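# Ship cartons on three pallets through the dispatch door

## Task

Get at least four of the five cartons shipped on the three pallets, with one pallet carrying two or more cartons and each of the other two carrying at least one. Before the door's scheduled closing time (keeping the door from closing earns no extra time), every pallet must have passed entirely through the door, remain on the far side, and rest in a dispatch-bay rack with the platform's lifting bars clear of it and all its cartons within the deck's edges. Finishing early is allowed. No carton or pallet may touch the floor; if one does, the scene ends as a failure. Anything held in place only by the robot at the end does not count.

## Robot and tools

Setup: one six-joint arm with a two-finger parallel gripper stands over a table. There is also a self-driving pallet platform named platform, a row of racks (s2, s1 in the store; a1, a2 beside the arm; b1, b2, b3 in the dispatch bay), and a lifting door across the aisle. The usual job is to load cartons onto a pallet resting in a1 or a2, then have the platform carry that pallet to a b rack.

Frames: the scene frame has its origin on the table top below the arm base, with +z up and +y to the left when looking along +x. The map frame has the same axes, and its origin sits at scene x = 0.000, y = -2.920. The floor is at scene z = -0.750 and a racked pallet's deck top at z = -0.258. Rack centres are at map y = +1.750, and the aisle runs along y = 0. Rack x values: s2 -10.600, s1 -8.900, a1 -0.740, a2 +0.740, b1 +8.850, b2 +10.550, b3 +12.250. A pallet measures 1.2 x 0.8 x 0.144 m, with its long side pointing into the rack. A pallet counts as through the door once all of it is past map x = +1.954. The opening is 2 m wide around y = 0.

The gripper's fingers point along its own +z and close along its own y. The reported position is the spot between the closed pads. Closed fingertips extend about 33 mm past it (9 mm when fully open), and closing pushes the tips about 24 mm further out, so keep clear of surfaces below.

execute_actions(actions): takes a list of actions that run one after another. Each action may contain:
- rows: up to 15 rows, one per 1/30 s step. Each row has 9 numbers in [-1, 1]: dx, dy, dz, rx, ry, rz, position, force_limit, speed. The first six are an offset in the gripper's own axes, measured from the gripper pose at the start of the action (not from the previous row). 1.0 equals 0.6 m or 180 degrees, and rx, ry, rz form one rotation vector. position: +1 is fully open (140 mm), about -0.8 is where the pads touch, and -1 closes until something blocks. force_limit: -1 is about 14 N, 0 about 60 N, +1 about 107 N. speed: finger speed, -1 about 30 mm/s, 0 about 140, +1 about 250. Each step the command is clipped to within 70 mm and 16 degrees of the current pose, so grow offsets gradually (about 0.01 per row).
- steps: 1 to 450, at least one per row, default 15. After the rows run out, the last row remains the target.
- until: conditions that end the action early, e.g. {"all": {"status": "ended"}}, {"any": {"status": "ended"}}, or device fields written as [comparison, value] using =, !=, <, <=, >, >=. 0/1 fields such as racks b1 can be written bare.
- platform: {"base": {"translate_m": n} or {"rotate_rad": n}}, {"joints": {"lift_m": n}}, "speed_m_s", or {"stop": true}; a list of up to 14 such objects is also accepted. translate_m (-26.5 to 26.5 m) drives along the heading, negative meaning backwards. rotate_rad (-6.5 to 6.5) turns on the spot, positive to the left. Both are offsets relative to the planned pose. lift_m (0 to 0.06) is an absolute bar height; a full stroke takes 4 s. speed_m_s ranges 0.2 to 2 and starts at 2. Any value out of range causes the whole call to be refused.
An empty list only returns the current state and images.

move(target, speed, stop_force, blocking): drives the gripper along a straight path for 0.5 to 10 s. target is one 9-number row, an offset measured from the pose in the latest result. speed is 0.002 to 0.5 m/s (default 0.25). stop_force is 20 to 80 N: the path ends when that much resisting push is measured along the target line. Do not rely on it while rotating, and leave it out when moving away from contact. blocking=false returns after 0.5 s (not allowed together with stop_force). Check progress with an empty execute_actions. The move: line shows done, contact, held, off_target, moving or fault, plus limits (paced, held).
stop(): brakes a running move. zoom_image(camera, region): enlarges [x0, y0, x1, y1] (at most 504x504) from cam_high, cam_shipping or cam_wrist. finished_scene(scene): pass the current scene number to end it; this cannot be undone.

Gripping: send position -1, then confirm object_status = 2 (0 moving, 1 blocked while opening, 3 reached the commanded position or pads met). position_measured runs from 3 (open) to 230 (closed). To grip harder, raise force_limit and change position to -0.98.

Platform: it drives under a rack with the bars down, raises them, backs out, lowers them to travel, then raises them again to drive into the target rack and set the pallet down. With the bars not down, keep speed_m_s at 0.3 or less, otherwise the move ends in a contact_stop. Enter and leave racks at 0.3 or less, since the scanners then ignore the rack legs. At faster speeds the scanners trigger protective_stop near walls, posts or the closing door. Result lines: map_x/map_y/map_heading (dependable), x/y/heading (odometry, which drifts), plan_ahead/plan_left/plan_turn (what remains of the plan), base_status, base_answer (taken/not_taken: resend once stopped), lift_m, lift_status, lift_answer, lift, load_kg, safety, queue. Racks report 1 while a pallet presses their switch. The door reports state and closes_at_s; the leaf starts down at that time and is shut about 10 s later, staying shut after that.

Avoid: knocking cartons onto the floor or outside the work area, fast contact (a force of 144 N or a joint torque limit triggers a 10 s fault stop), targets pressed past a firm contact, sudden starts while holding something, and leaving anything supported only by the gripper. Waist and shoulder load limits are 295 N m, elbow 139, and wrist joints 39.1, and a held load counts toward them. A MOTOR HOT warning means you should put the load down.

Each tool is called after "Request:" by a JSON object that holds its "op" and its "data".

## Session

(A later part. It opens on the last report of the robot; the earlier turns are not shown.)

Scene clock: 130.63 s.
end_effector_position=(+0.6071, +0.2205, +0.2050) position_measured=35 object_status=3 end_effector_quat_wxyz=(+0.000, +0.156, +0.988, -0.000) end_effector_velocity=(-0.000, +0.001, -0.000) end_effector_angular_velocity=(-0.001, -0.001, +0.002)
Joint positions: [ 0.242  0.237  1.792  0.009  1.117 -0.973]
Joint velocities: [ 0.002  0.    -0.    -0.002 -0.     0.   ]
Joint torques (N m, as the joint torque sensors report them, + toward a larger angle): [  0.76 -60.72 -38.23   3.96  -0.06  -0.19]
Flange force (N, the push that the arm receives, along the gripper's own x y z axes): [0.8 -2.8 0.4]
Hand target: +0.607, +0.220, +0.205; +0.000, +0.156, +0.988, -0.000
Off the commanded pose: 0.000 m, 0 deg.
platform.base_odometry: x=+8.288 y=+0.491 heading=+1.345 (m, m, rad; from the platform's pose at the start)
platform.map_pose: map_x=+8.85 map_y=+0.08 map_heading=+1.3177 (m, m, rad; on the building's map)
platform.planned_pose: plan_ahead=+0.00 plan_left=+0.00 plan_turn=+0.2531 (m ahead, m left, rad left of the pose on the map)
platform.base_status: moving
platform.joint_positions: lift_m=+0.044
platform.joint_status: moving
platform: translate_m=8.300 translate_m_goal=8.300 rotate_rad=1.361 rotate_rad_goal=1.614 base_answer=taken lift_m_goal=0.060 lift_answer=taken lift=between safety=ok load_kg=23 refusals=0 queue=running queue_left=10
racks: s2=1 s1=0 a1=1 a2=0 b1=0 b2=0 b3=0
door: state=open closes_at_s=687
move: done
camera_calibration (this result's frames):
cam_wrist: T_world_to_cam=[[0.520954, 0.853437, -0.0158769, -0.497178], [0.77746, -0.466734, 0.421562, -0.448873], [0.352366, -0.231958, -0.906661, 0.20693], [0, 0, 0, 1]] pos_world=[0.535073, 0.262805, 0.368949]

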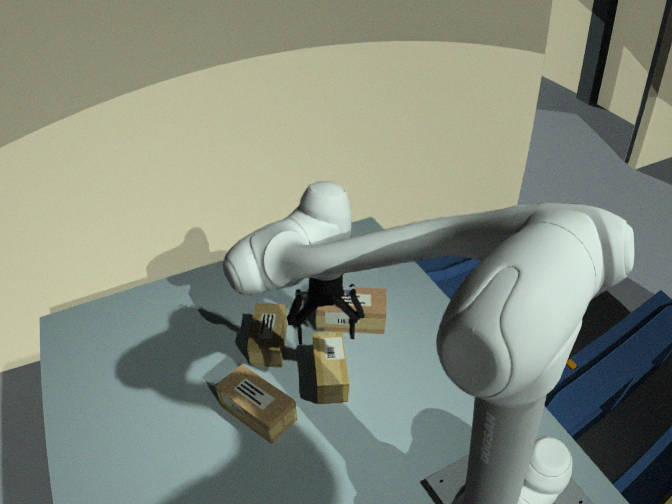

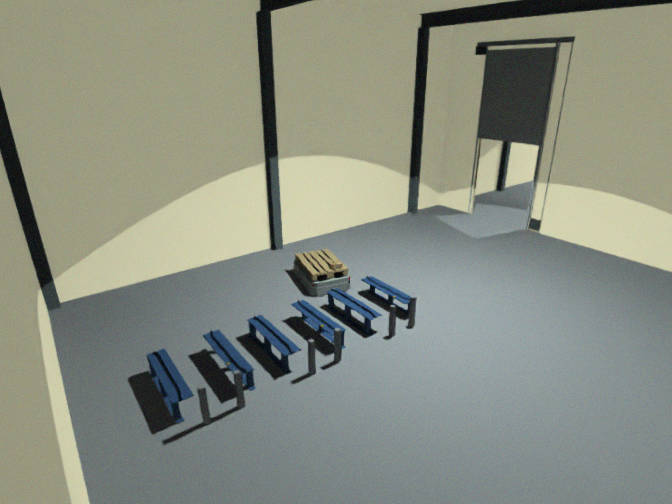

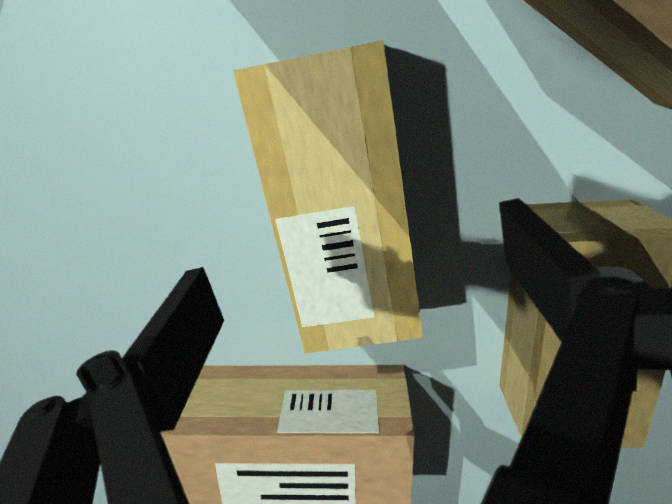

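Request:
{"op": "move", "data": {"target": [0,-0.0126,0.1,0,0,-0.008,0.75,0,0], "speed": 0.25}}

Request:
{"op": "move", "data": {"target": [0,0,0.155,0,0,0,0.75,0,0], "speed": 0.15}}

Request:
{"op": "execute_actions", "data": {"actions": [{"rows":[[0,0,0,0,0,0,-1,0.2,0]],"steps":20}]}}

Request:
{"op": "move", "data": {"target": [0,0,-0.33,0,0,0,-1,0.2,0], "speed": 0.3}}

Scene clock: 139.13 s.
end_effector_position=(+0.6048, +0.2132, +0.1451) position_measured=35 object_status=3 end_effector_quat_wxyz=(+0.000, +0.144, +0.990, -0.000) end_effector_velocity=(-0.000, -0.000, +0.000) end_effector_angular_velocity=(+0.000, -0.000, -0.002)
Joint positions: [ 0.233  0.279  1.859  0.01   1.008 -1.008]
Joint velocities: [-0.001 -0.     0.     0.    -0.     0.001]
Joint torques (N m, as the joint torque sensors report them, + toward a larger angle): [  1.62 -62.26 -36.02   3.66   0.13  -0.14]
Flange force (N, the push that the arm receives, along the gripper's own x y z axes): [0.2 -4.9 0.1]
Hand target: +0.605, +0.213, +0.145; +0.000, +0.144, +0.990, -0.000
Off the commanded pose: 0.000 m, 0 deg.
platform.base_odometry: x=+8.219 y=+2.160 heading=+1.615 (m, m, rad; from the platform's pose at the start)
platform.map_pose: map_x=+8.84 map_y=+1.75 map_heading=+1.5708 (m, m, rad; on the building's map)
platform.planned_pose: plan_ahead=+0.00 plan_left=-0.01 plan_turn=+0.0000 (m ahead, m left, rad left of the pose on the map)
platform.base_status: done
platform.joint_positions: lift_m=+0.049
platform.joint_status: moving
platform: translate_m=9.970 translate_m_goal=9.970 rotate_rad=1.615 rotate_rad_goal=1.614 base_answer=taken lift_m_goal=0.025 lift_answer=taken lift=between safety=ok load_kg=-15 refusals=0 queue=running queue_left=8
racks: s2=1 s1=0 a1=1 a2=0 b1=0 b2=0 b3=0
door: state=open closes_at_s=687
move: done
camera_calibration (this result's frames):
cam_wrist: T_world_to_cam=[[0.49936, 0.866249, -0.0158904, -0.480404], [0.788929, -0.447054, 0.421585, -0.436332], [0.358094, -0.223059, -0.90665, 0.146366], [0, 0, 0, 1]] pos_world=[0.531717, 0.253733, 0.30902]

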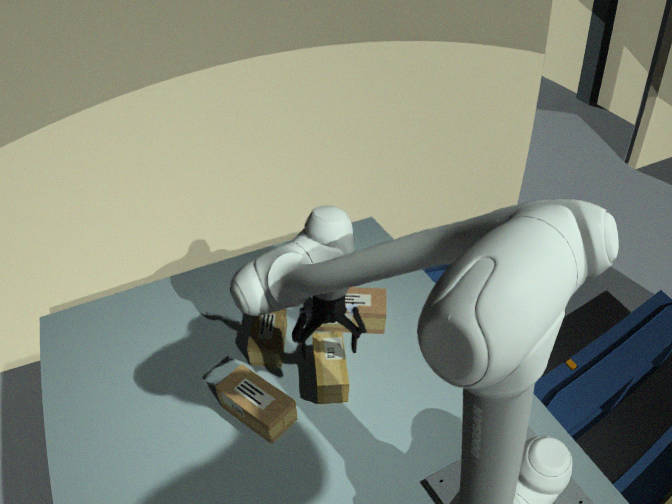

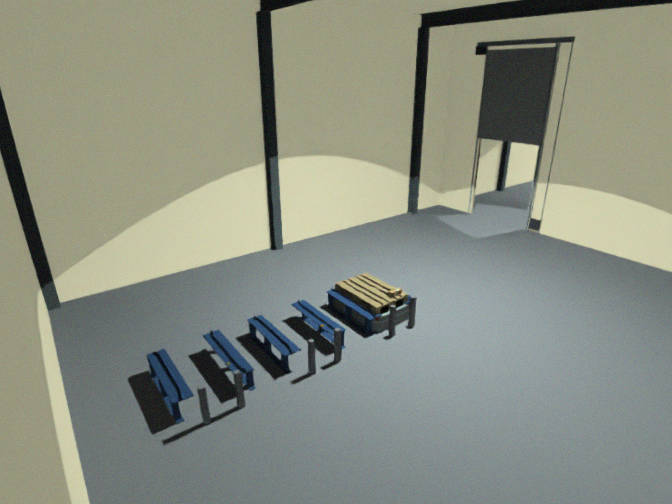

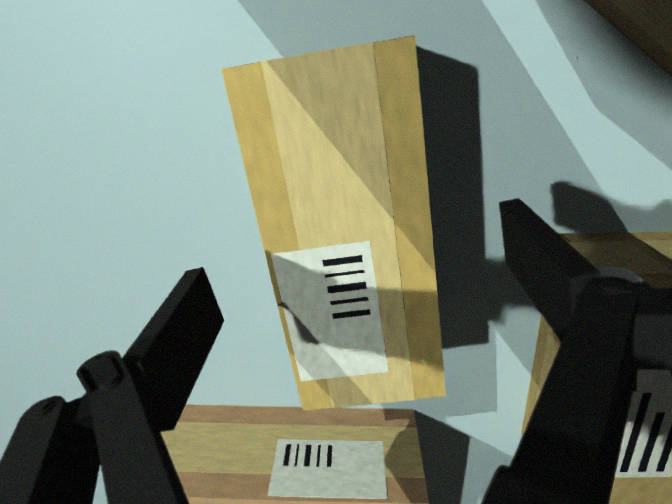

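Scene clock: 140.10 s.
end_effector_position=(+0.6048, +0.2131, +0.0522) position_measured=35 object_status=3 end_effector_quat_wxyz=(+0.000, +0.144, +0.990, -0.000) end_effector_velocity=(-0.000, +0.001, +0.000) end_effector_angular_velocity=(+0.001, -0.000, -0.000)
Joint positions: [ 0.234  0.375  1.93   0.011  0.841 -1.009]
Joint velocities: [ 0.001 -0.    -0.     0.001  0.     0.   ]
Joint torques (N m, as the joint torque sensors report them, + toward a larger angle): [  0.68 -68.19 -32.04   3.26  -0.11  -0.36]
Flange force (N, the push that the arm receives, along the gripper's own x y z axes): [1.3 -2.7 -0.6]
Hand target: +0.605, +0.213, +0.052; +0.000, +0.144, +0.990, -0.000
Off the commanded pose: 0.000 m, 0 deg.
platform.base_odometry: x=+8.219 y=+2.160 heading=+1.615 (m, m, rad; from the platform's pose at the start)
platform.map_pose: map_x=+8.84 map_y=+1.75 map_heading=+1.5708 (m, m, rad; on the building's map)
platform.planned_pose: plan_ahead=+0.00 plan_left=-0.01 plan_turn=+0.0000 (m ahead, m left, rad left of the pose on the map)
platform.base_status: done
platform.joint_positions: lift_m=+0.033
platform.joint_status: moving
platform: translate_m=9.970 translate_m_goal=9.970 rotate_rad=1.615 rotate_rad_goal=1.614 base_answer=taken lift_m_goal=0.025 lift_answer=taken lift=between safety=ok load_kg=-34 refusals=0 queue=running queue_left=8
racks: s2=1 s1=0 a1=1 a2=0 b1=1 b2=0 b3=0
door: state=open closes_at_s=687
move: done
camera_calibration (this result's frames):
cam_wrist: T_world_to_cam=[[0.499399, 0.866227, -0.0158542, -0.481843], [0.788887, -0.447094, 0.421622, -0.39724], [0.358132, -0.223065, -0.906633, 0.0620898], [0, 0, 0, 1]] pos_world=[0.531772, 0.253632, 0.216138]

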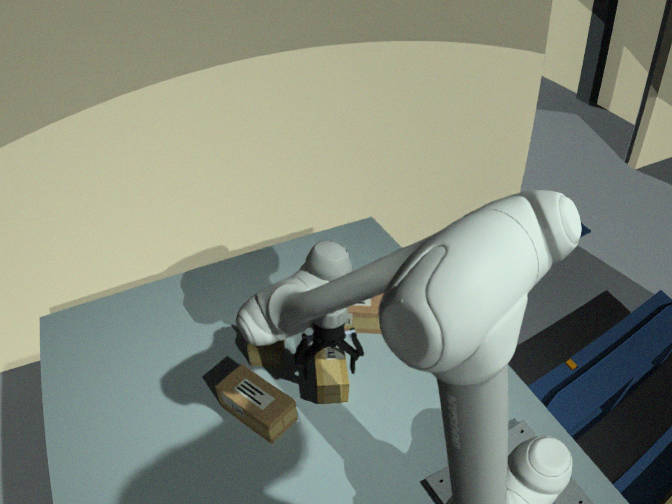

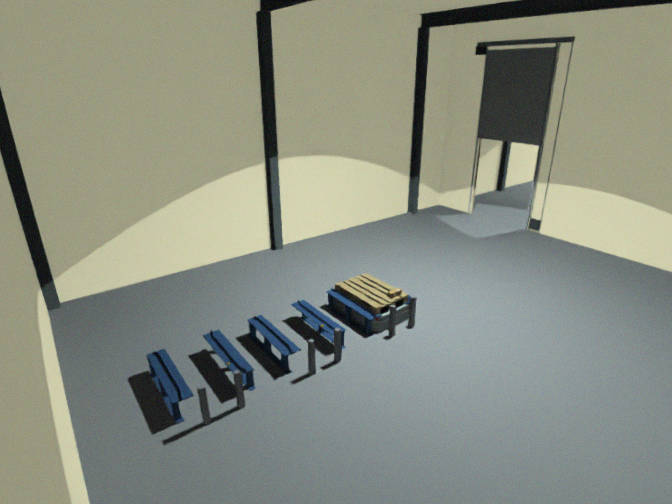

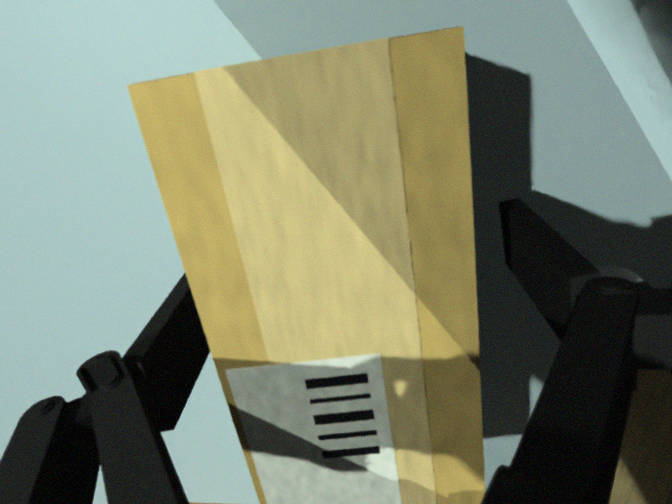

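Scene clock: 140.77 s.
end_effector_position=(+0.6048, +0.2131, +0.0523) position_measured=102 object_status=2 end_effector_quat_wxyz=(+0.000, +0.144, +0.990, -0.000) end_effector_velocity=(-0.000, +0.001, -0.000) end_effector_angular_velocity=(+0.001, -0.000, +0.002)
Joint positions: [ 0.234  0.375  1.93   0.011  0.841 -1.009]
Joint velocities: [ 0.001  0.     0.     0.001 -0.001 -0.001]
Joint torques (N m, as the joint torque sensors report them, + toward a larger angle): [  1.57 -50.32 -21.06   3.14  -0.46  -0.51]
Flange force (N, the push that the arm receives, along the gripper's own x y z axes): [1.1 -4.1 -28.1]
Hand target: +0.605, +0.213, +0.052; +0.000, +0.144, +0.990, -0.000
Off the commanded pose: 0.000 m, 0 deg.
platform.base_odometry: x=+8.219 y=+2.160 heading=+1.615 (m, m, rad; from the platform's pose at the start)
platform.map_pose: map_x=+8.84 map_y=+1.75 map_heading=+1.5708 (m, m, rad; on the building's map)
platform.planned_pose: plan_ahead=+0.00 plan_left=-0.01 plan_turn=+0.0000 (m ahead, m left, rad left of the pose on the map)
platform.base_status: done
platform.joint_positions: lift_m=+0.025
platform.joint_status: done
platform: translate_m=9.970 translate_m_goal=9.970 rotate_rad=1.615 rotate_rad_goal=1.614 base_answer=taken lift_m_goal=0.025 lift_answer=taken lift=between safety=ok load_kg=-30 refusals=0 queue=running queue_left=8
racks: s2=1 s1=0 a1=1 a2=0 b1=1 b2=0 b3=0
door: state=open closes_at_s=687
camera_calibration (this result's frames):
cam_wrist: T_world_to_cam=[[0.499405, 0.866224, -0.0158083, -0.481874], [0.788865, -0.447111, 0.421644, -0.397243], [0.35817, -0.223042, -0.906624, 0.0620684], [0, 0, 0, 1]] pos_world=[0.531791, 0.253643, 0.21615]

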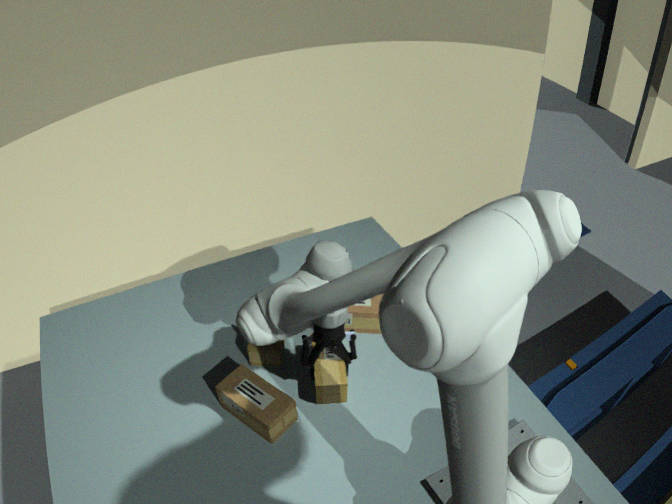

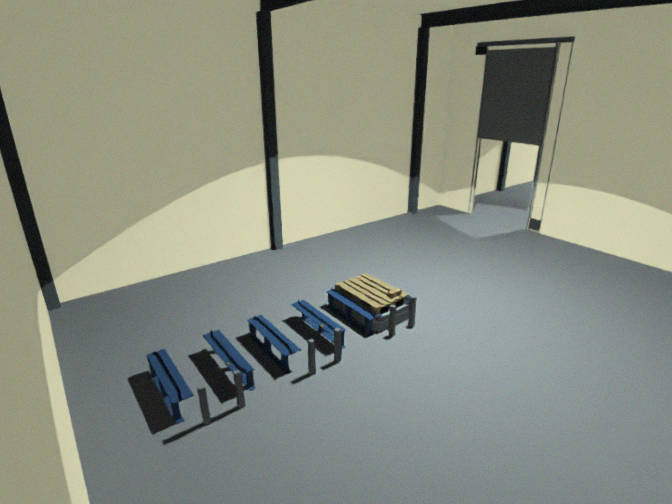

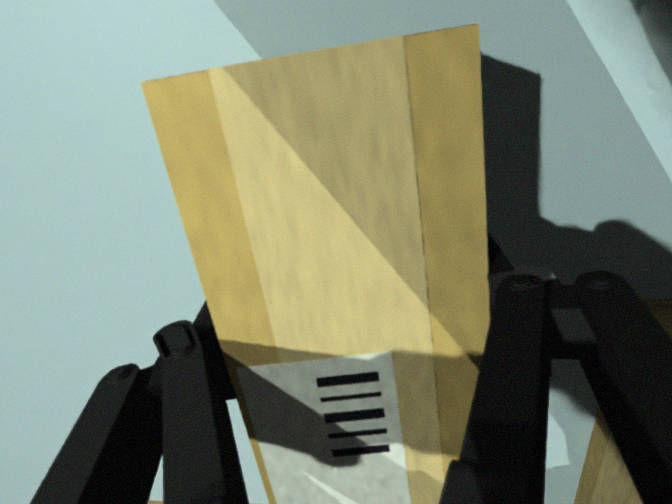

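Scene clock: 141.83 s.
end_effector_position=(+0.6047, +0.2133, +0.2502) position_measured=102 object_status=2 end_effector_quat_wxyz=(+0.001, +0.144, +0.990, -0.000) end_effector_velocity=(+0.000, +0.000, -0.000) end_effector_angular_velocity=(+0.001, +0.001, -0.001)
Joint positions: [ 0.232  0.2    1.75   0.009  1.196 -1.007]
Joint velocities: [ 0.     0.001 -0.001  0.001  0.001  0.   ]
Joint torques (N m, as the joint torque sensors report them, + toward a larger angle): [  0.71 -59.39 -40.52   3.87  -0.1   -0.25]
Flange force (N, the push that the arm receives, along the gripper's own x y z axes): [0.7 -3.0 2.4]
Hand target: +0.605, +0.213, +0.250; +0.000, +0.144, +0.990, -0.000
Off the commanded pose: 0.000 m, 0 deg.
platform.base_odometry: x=+8.228 y=+1.967 heading=+1.619 (m, m, rad; from the platform's pose at the start)
platform.map_pose: map_x=+8.84 map_y=+1.55 map_heading=+1.5752 (m, m, rad; on the building's map)
platform.planned_pose: plan_ahead=-1.47 plan_left=+0.00 plan_turn=-0.0043 (m ahead, m left, rad left of the pose on the map)
platform.base_status: moving
platform.joint_positions: lift_m=+0.010
platform.joint_status: moving
platform: translate_m=9.767 translate_m_goal=8.301 rotate_rad=1.619 rotate_rad_goal=1.619 base_answer=taken lift_m_goal=0.000 lift_answer=taken lift=between safety=ok load_kg=-34 refusals=0 queue=running queue_left=7
racks: s2=1 s1=0 a1=1 a2=0 b1=1 b2=0 b3=0
door: state=open closes_at_s=687
move: done
camera_calibration (this result's frames):
cam_wrist: T_world_to_cam=[[0.49933, 0.86627, -0.0156532, -0.478875], [0.788804, -0.447056, 0.421817, -0.480561], [0.35841, -0.222974, -0.906546, 0.241471], [0, 0, 0, 1]] pos_world=[0.531639, 0.253839, 0.414118]

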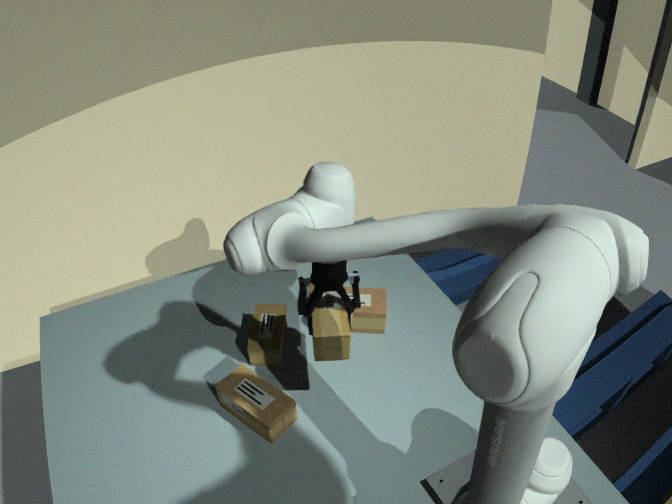

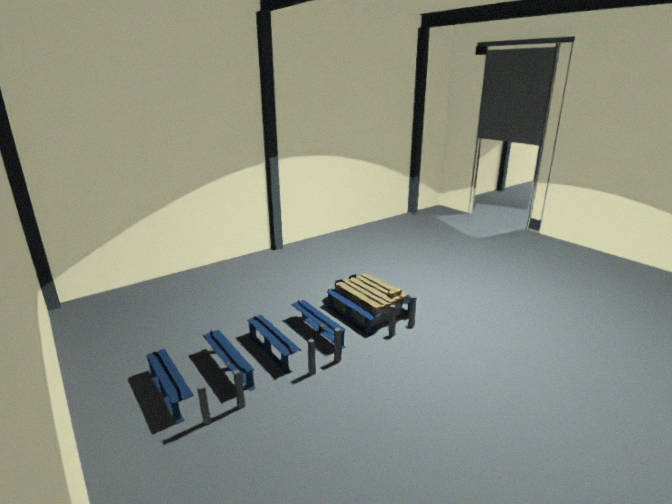

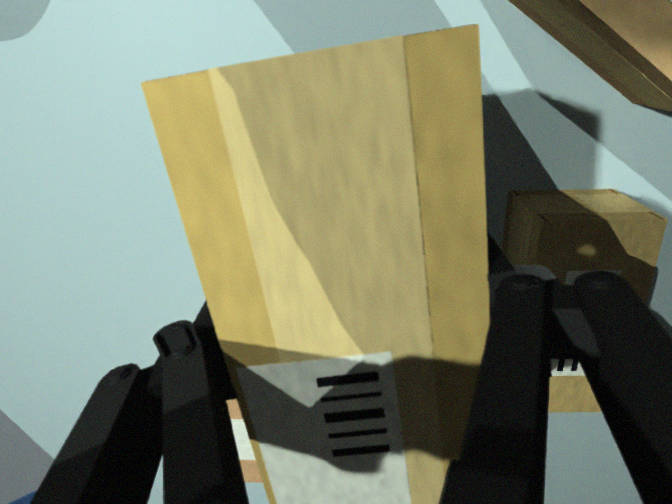

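Request:
{"op": "move", "data": {"target": [-0.115,-0.997,0,0,0,-0.0922,-1,0.2,0], "speed": 0.35}}

Request:
{"op": "move", "data": {"target": [0.883,-0.567,0,0,0,0,-1,0.2,0], "speed": 0.35}}

Request:
{"op": "move", "data": {"target": [0.983,-0.3,0.417,0,0,0,-1,0.2,0], "speed": 0.35}}

Request:
{"op": "move", "data": {"target": [0,0,0.3,0,0,0,-1,0.2,0], "speed": 0.25}}

Request:
{"op": "move", "data": {"target": [0,0,0.08,0,0,0,-1,0.2,0], "speed": 0.014, "stop_force": 20}}

Scene clock: 150.80 s.
end_effector_position=(+0.5005, -0.3789, +0.2509) position_measured=102 object_status=2 end_effector_quat_wxyz=(+0.001, -0.001, +1.000, -0.001) end_effector_velocity=(-0.000, -0.001, +0.000) end_effector_angular_velocity=(-0.000, -0.000, -0.000)
Joint positions: [-0.75   0.186  1.773  0.001  1.191 -2.276]
Joint velocities: [-0.001  0.    -0.001  0.    -0.    -0.001]
Joint torques (N m, as the joint torque sensors report them, + toward a larger angle): [  0.58 -57.32 -41.1    4.14  -0.01  -0.26]
Flange force (N, the push that the arm receives, along the gripper's own x y z axes): [3.6 0.8 3.4]
Hand target: +0.500, -0.379, +0.251; +0.001, -0.000, +1.000, -0.001
Off the commanded pose: 0.001 m, 0 deg.
platform.base_odometry: x=+8.293 y=+0.492 heading=+0.046 (m, m, rad; from the platform's pose at the start)
platform.map_pose: map_x=+8.85 map_y=+0.08 map_heading=+0.0000 (m, m, rad; on the building's map)
platform.planned_pose: plan_ahead=+0.00 plan_left=+0.00 plan_turn=+0.0000 (m ahead, m left, rad left of the pose on the map)
platform.base_status: moving
platform.joint_positions: lift_m=+0.000
platform.joint_status: done
platform: translate_m=8.301 translate_m_goal=8.301 rotate_rad=0.043 rotate_rad_goal=0.042 base_answer=taken lift_m_goal=0.000 lift_answer=taken lift=down safety=ok load_kg=-49 refusals=0 queue=running queue_left=6
racks: s2=1 s1=0 a1=1 a2=0 b1=1 b2=0 b3=0
door: state=open closes_at_s=687
move: done
camera_calibration (this result's frames):
cam_wrist: T_world_to_cam=[[0.231043, 0.972804, -0.0165018, 0.261129], [0.88368, -0.202719, 0.421919, -0.618306], [0.407099, -0.112064, -0.906484, 0.165023], [0, 0, 0, 1]] pos_world=[0.418871, -0.360876, 0.414775]

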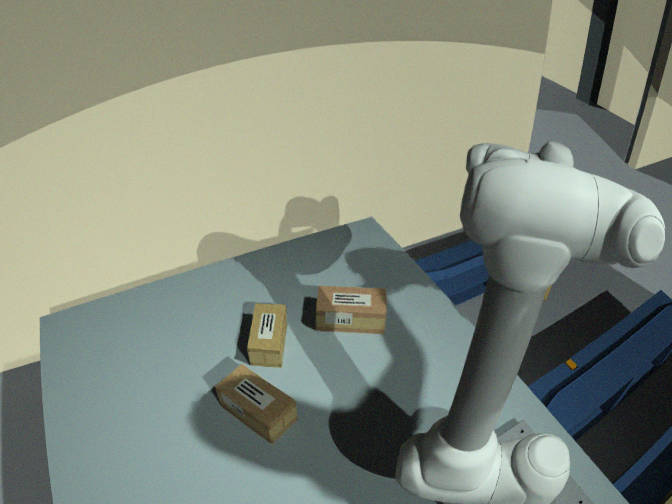

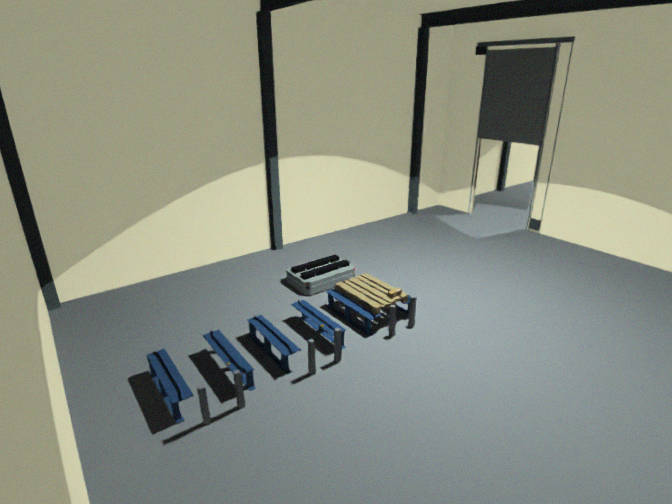

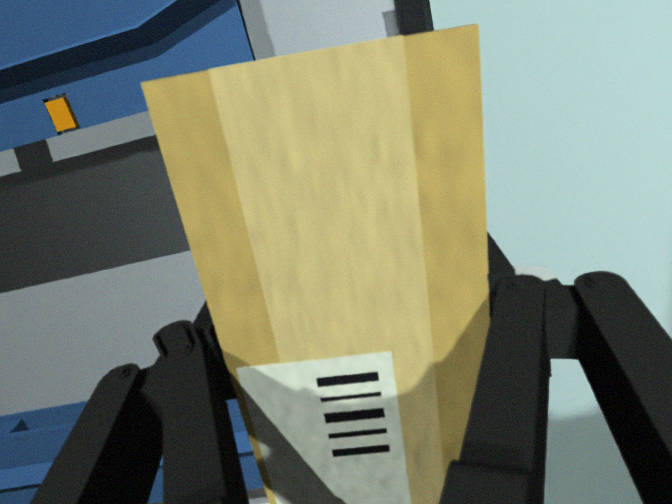

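Scene clock: 153.03 s.
end_effector_position=(-0.0285, -0.7192, +0.2512) position_measured=102 object_status=2 end_effector_quat_wxyz=(+0.000, -0.001, +1.000, -0.001) end_effector_velocity=(-0.001, -0.000, +0.000) end_effector_angular_velocity=(-0.000, +0.001, -0.000)
Joint positions: [-1.699  0.322  1.594 -0.008  1.231 -3.222]
Joint velocities: [-0.001  0.    -0.001 -0.001  0.    -0.   ]
Joint torques (N m, as the joint torque sensors report them, + toward a larger angle): [  0.2  -72.16 -41.23   4.08   0.06  -0.36]
Flange force (N, the push that the arm receives, along the gripper's own x y z axes): [-1.0 3.0 2.7]
Hand target: -0.028, -0.719, +0.251; +0.000, -0.001, +1.000, -0.001
Off the commanded pose: 0.001 m, 0 deg.
platform.base_odometry: x=+7.491 y=+0.455 heading=+0.046 (m, m, rad; from the platform's pose at the start)
platform.map_pose: map_x=+8.02 map_y=+0.08 map_heading=+0.0000 (m, m, rad; on the building's map)
platform.planned_pose: plan_ahead=-18.62 plan_left=+0.00 plan_turn=+0.0000 (m ahead, m left, rad left of the pose on the map)
platform.base_status: moving
platform.joint_positions: lift_m=+0.000
platform.joint_status: done
platform: translate_m=7.472 translate_m_goal=-11.149 rotate_rad=0.046 rotate_rad_goal=0.047 base_answer=taken lift_m_goal=0.000 lift_answer=taken lift=down safety=ok load_kg=-49 refusals=0 queue=running queue_left=5
racks: s2=1 s1=0 a1=1 a2=0 b1=1 b2=0 b3=0
door: state=open closes_at_s=687
move: done
camera_calibration (this result's frames):
cam_wrist: T_world_to_cam=[[0.230999, 0.972806, -0.0169764, 0.714467], [0.883838, -0.202514, 0.421685, -0.219764], [0.40678, -0.112413, -0.906583, 0.342234], [0, 0, 0, 1]] pos_world=[-0.110019, -0.701071, 0.415064]

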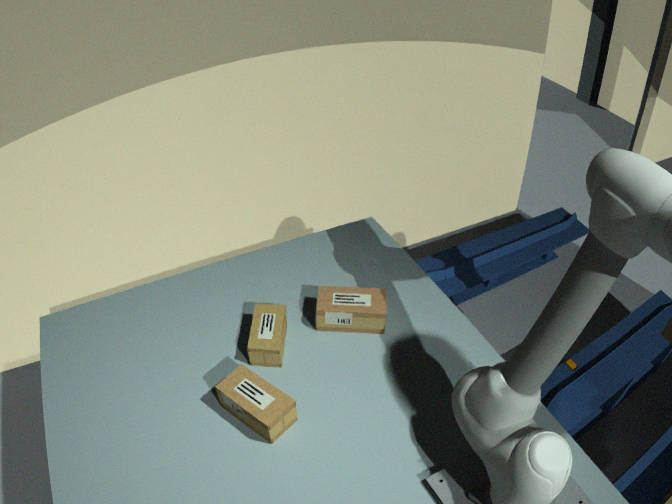

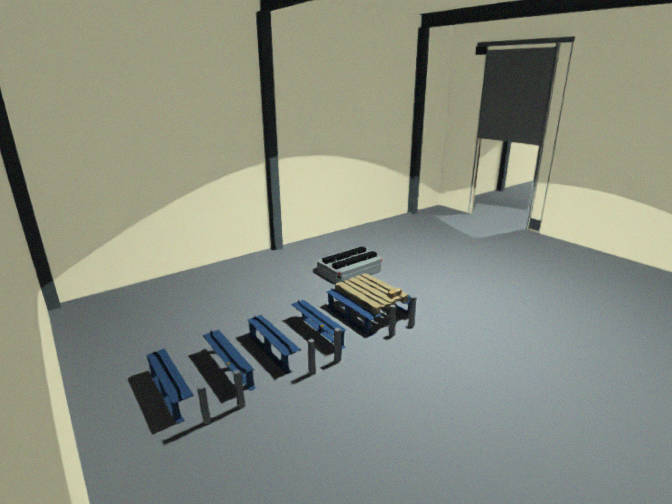

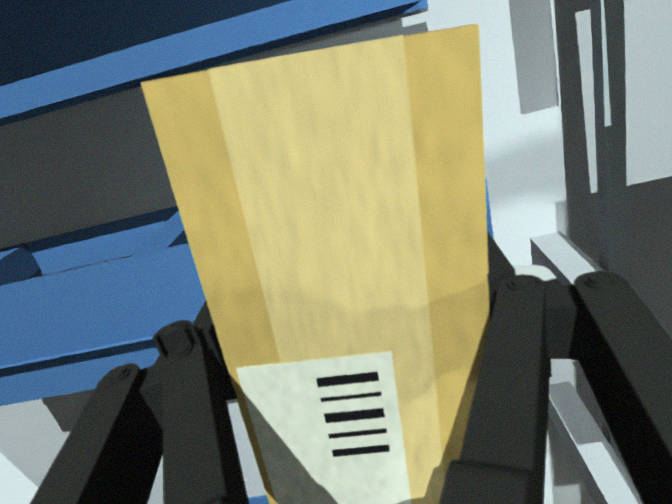

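Scene clock: 155.43 s.
end_effector_position=(-0.6180, -0.9003, +0.0015) position_measured=102 object_status=2 end_effector_quat_wxyz=(+0.000, -0.001, +1.000, -0.001) end_effector_velocity=(+0.001, -0.000, -0.000) end_effector_angular_velocity=(+0.000, -0.001, +0.001)
Joint positions: [-2.248  1.088  0.727 -0.009  1.327 -3.771]
Joint velocities: [ 0.001  0.    -0.001  0.001  0.001 -0.   ]
Joint torques (N m, as the joint torque sensors report them, + toward a larger angle): [   2.29 -133.67  -42.41    4.44    0.15   -0.32]
Flange force (N, the push that the arm receives, along the gripper's own x y z axes): [-2.9 5.1 2.6]
Hand target: -0.618, -0.900, +0.001; +0.000, -0.001, +1.000, -0.001
Off the commanded pose: 0.001 m, 0 deg.
platform.base_odometry: x=+4.578 y=+0.325 heading=+0.042 (m, m, rad; from the platform's pose at the start)
platform.map_pose: map_x=+5.05 map_y=+0.07 map_heading=-0.0044 (m, m, rad; on the building's map)
platform.planned_pose: plan_ahead=-15.65 plan_left=-0.06 plan_turn=+0.0044 (m ahead, m left, rad left of the pose on the map)
platform.base_status: moving
platform.joint_positions: lift_m=+0.000
platform.joint_status: done
platform: translate_m=4.527 translate_m_goal=-11.149 rotate_rad=0.042 rotate_rad_goal=0.042 base_answer=taken lift_m_goal=0.000 lift_answer=taken lift=down safety=ok load_kg=-49 refusals=0 queue=running queue_left=5
racks: s2=1 s1=0 a1=1 a2=0 b1=1 b2=0 b3=0
door: state=open closes_at_s=687
move: done
camera_calibration (this result's frames):
cam_wrist: T_world_to_cam=[[0.231012, 0.9728, -0.0171593, 1.02263], [0.883953, -0.202479, 0.421462, 0.369953], [0.406523, -0.112531, -0.906684, 0.335023], [0, 0, 0, 1]] pos_world=[-0.699455, -0.882203, 0.165386]

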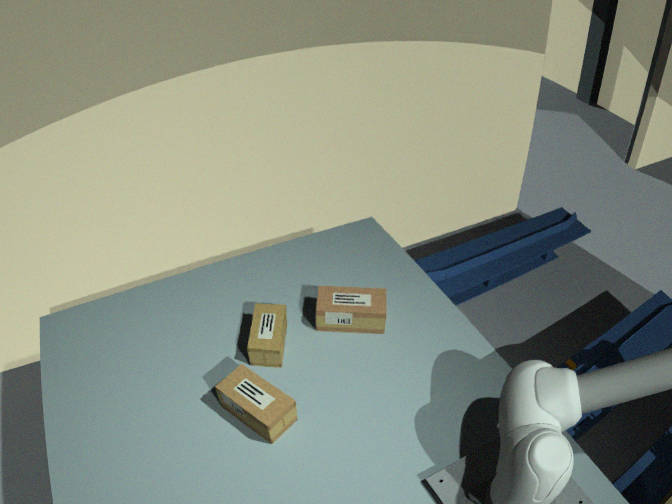

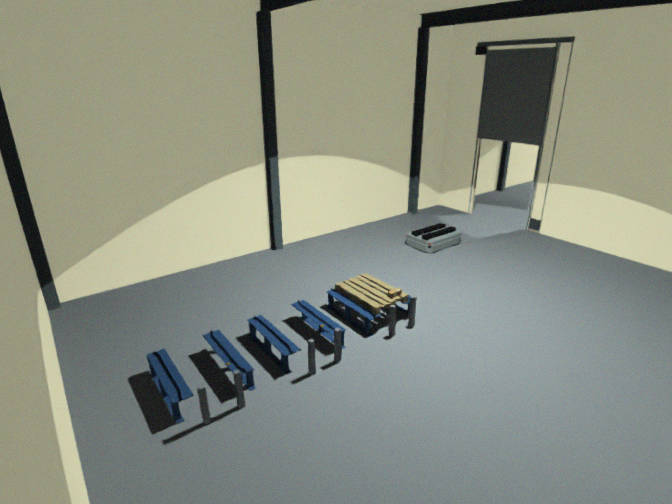

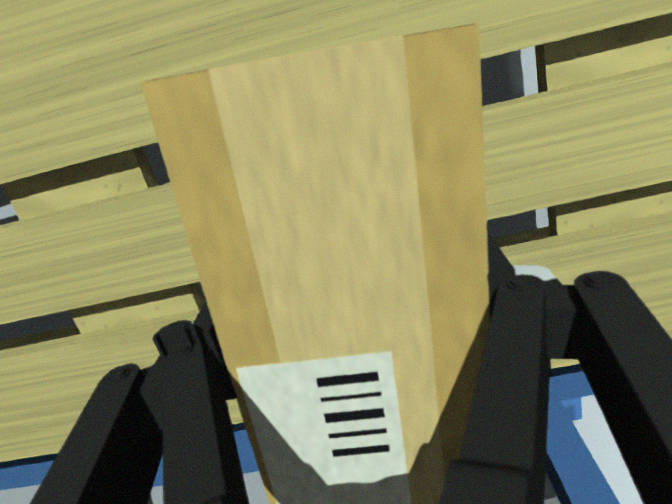

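Scene clock: 156.53 s.
end_effector_position=(-0.6180, -0.9007, -0.1784) position_measured=102 object_status=2 end_effector_quat_wxyz=(+0.000, -0.001, +1.000, -0.001) end_effector_velocity=(+0.001, -0.000, -0.001) end_effector_angular_velocity=(-0.000, -0.001, +0.000)
Joint positions: [-2.249  1.23   0.775 -0.01   1.137 -3.771]
Joint velocities: [ 0.     0.001 -0.     0.001 -0.    -0.   ]
Joint torques (N m, as the joint torque sensors report them, + toward a larger angle): [   3.58 -140.02  -41.12    4.07    0.17   -0.33]
Flange force (N, the push that the arm receives, along the gripper's own x y z axes): [-2.0 6.2 1.9]
Hand target: -0.618, -0.901, -0.178; +0.000, -0.001, +1.000, -0.001
Off the commanded pose: 0.000 m, 0 deg.
platform.base_odometry: x=+2.537 y=+0.247 heading=+0.036 (m, m, rad; from the platform's pose at the start)
platform.map_pose: map_x=+3.01 map_y=+0.08 map_heading=-0.0087 (m, m, rad; on the building's map)
platform.planned_pose: plan_ahead=-13.61 plan_left=-0.12 plan_turn=+0.0088 (m ahead, m left, rad left of the pose on the map)
platform.base_status: moving
platform.joint_positions: lift_m=+0.000
platform.joint_status: done
platform: translate_m=2.473 translate_m_goal=-11.149 rotate_rad=0.039 rotate_rad_goal=0.043 base_answer=taken lift_m_goal=0.000 lift_answer=taken lift=down safety=ok load_kg=-49 refusals=0 queue=running queue_left=5
racks: s2=1 s1=0 a1=1 a2=0 b1=1 b2=0 b3=0
door: state=open closes_at_s=687
move: done
camera_calibration (this result's frames):
cam_wrist: T_world_to_cam=[[0.231028, 0.972794, -0.0172763, 1.01989], [0.884023, -0.202463, 0.421322, 0.445751], [0.406361, -0.11261, -0.906747, 0.171742], [0, 0, 0, 1]] pos_world=[-0.699467, -0.882558, -0.0144581]

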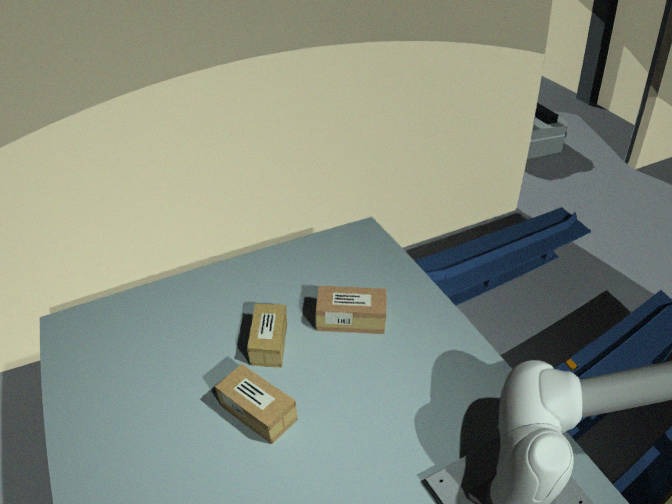

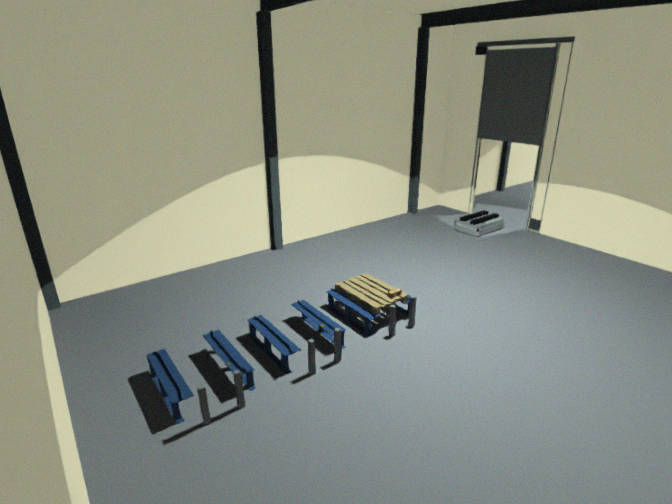

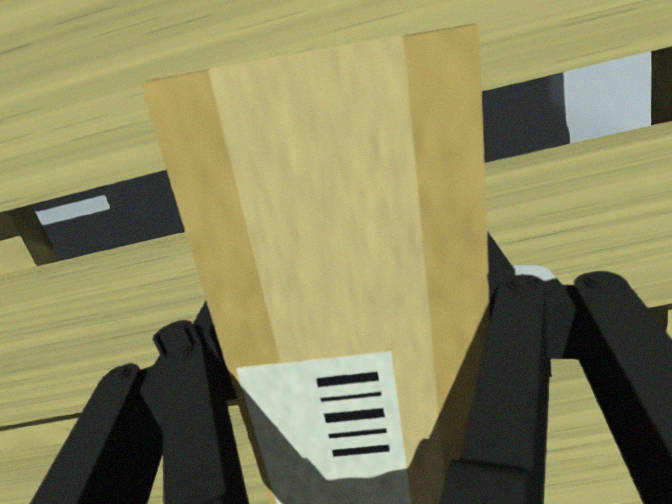

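Scene clock: 158.73 s.
end_effector_position=(-0.6181, -0.9009, -0.2043) position_measured=102 object_status=2 end_effector_quat_wxyz=(+0.000, -0.001, +1.000, -0.001) end_effector_velocity=(+0.001, +0.001, +0.000) end_effector_angular_velocity=(+0.002, -0.001, +0.001)
Joint positions: [-2.25   1.255  0.77  -0.01   1.116 -3.771]
Joint velocities: [ 0.    -0.001  0.001 -0.     0.002 -0.   ]
Joint torques (N m, as the joint torque sensors report them, + toward a larger angle): [   3.85 -101.72  -24.13    3.88   -0.73    0.17]
Flange force (N, the push that the arm receives, along the gripper's own x y z axes): [-3.2 9.0 -32.7]
Hand target: -0.618, -0.901, -0.204; +0.000, -0.001, +1.000, -0.001
Off the commanded pose: 0.022 m, 0 deg.
platform.base_odometry: x=-1.859 y=+0.051 heading=+0.047 (m, m, rad; from the platform's pose at the start)
platform.map_pose: map_x=-1.38 map_y=+0.08 map_heading=+0.0044 (m, m, rad; on the building's map)
platform.planned_pose: plan_ahead=-9.22 plan_left=+0.04 plan_turn=-0.0043 (m ahead, m left, rad left of the pose on the map)
platform.base_status: moving
platform.joint_positions: lift_m=+0.000
platform.joint_status: done
platform: translate_m=-1.927 translate_m_goal=-11.149 rotate_rad=0.047 rotate_rad_goal=0.048 base_answer=taken lift_m_goal=0.000 lift_answer=taken lift=down safety=ok load_kg=-49 refusals=0 queue=running queue_left=5
racks: s2=1 s1=0 a1=1 a2=0 b1=1 b2=0 b3=0
door: state=open closes_at_s=687
move: contact
camera_calibration (this result's frames):
cam_wrist: T_world_to_cam=[[0.231036, 0.972785, -0.0176458, 1.0196], [0.88413, -0.202341, 0.421155, 0.456889], [0.406123, -0.112903, -0.906817, 0.147863], [0, 0, 0, 1]] pos_world=[-0.699564, -0.882708, -0.0403445]

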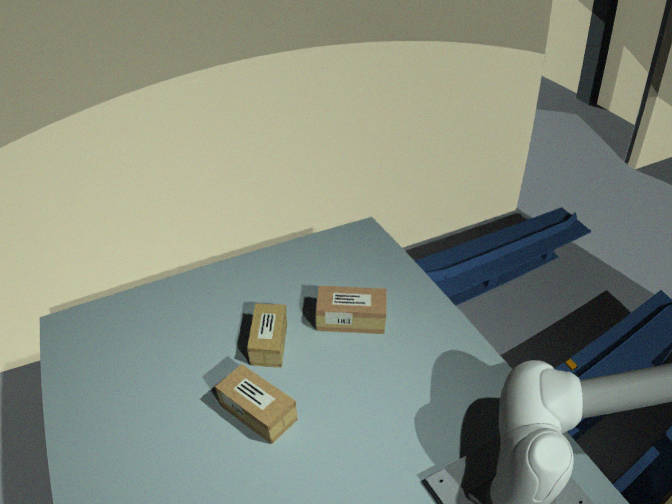

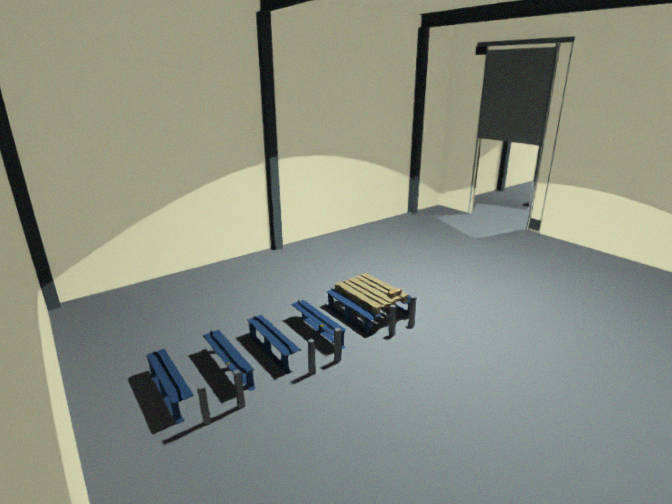

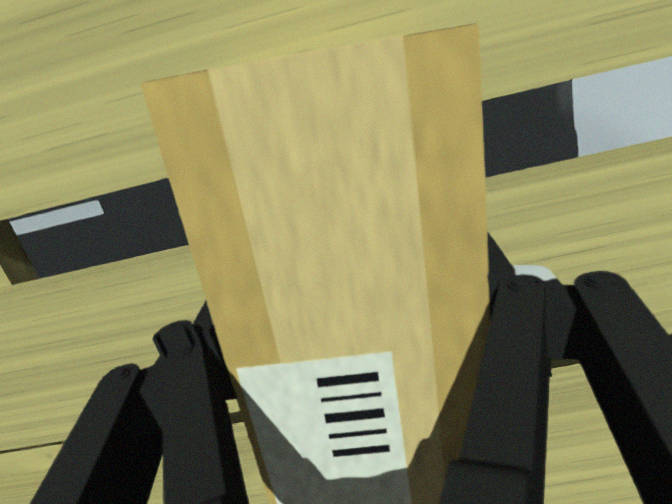

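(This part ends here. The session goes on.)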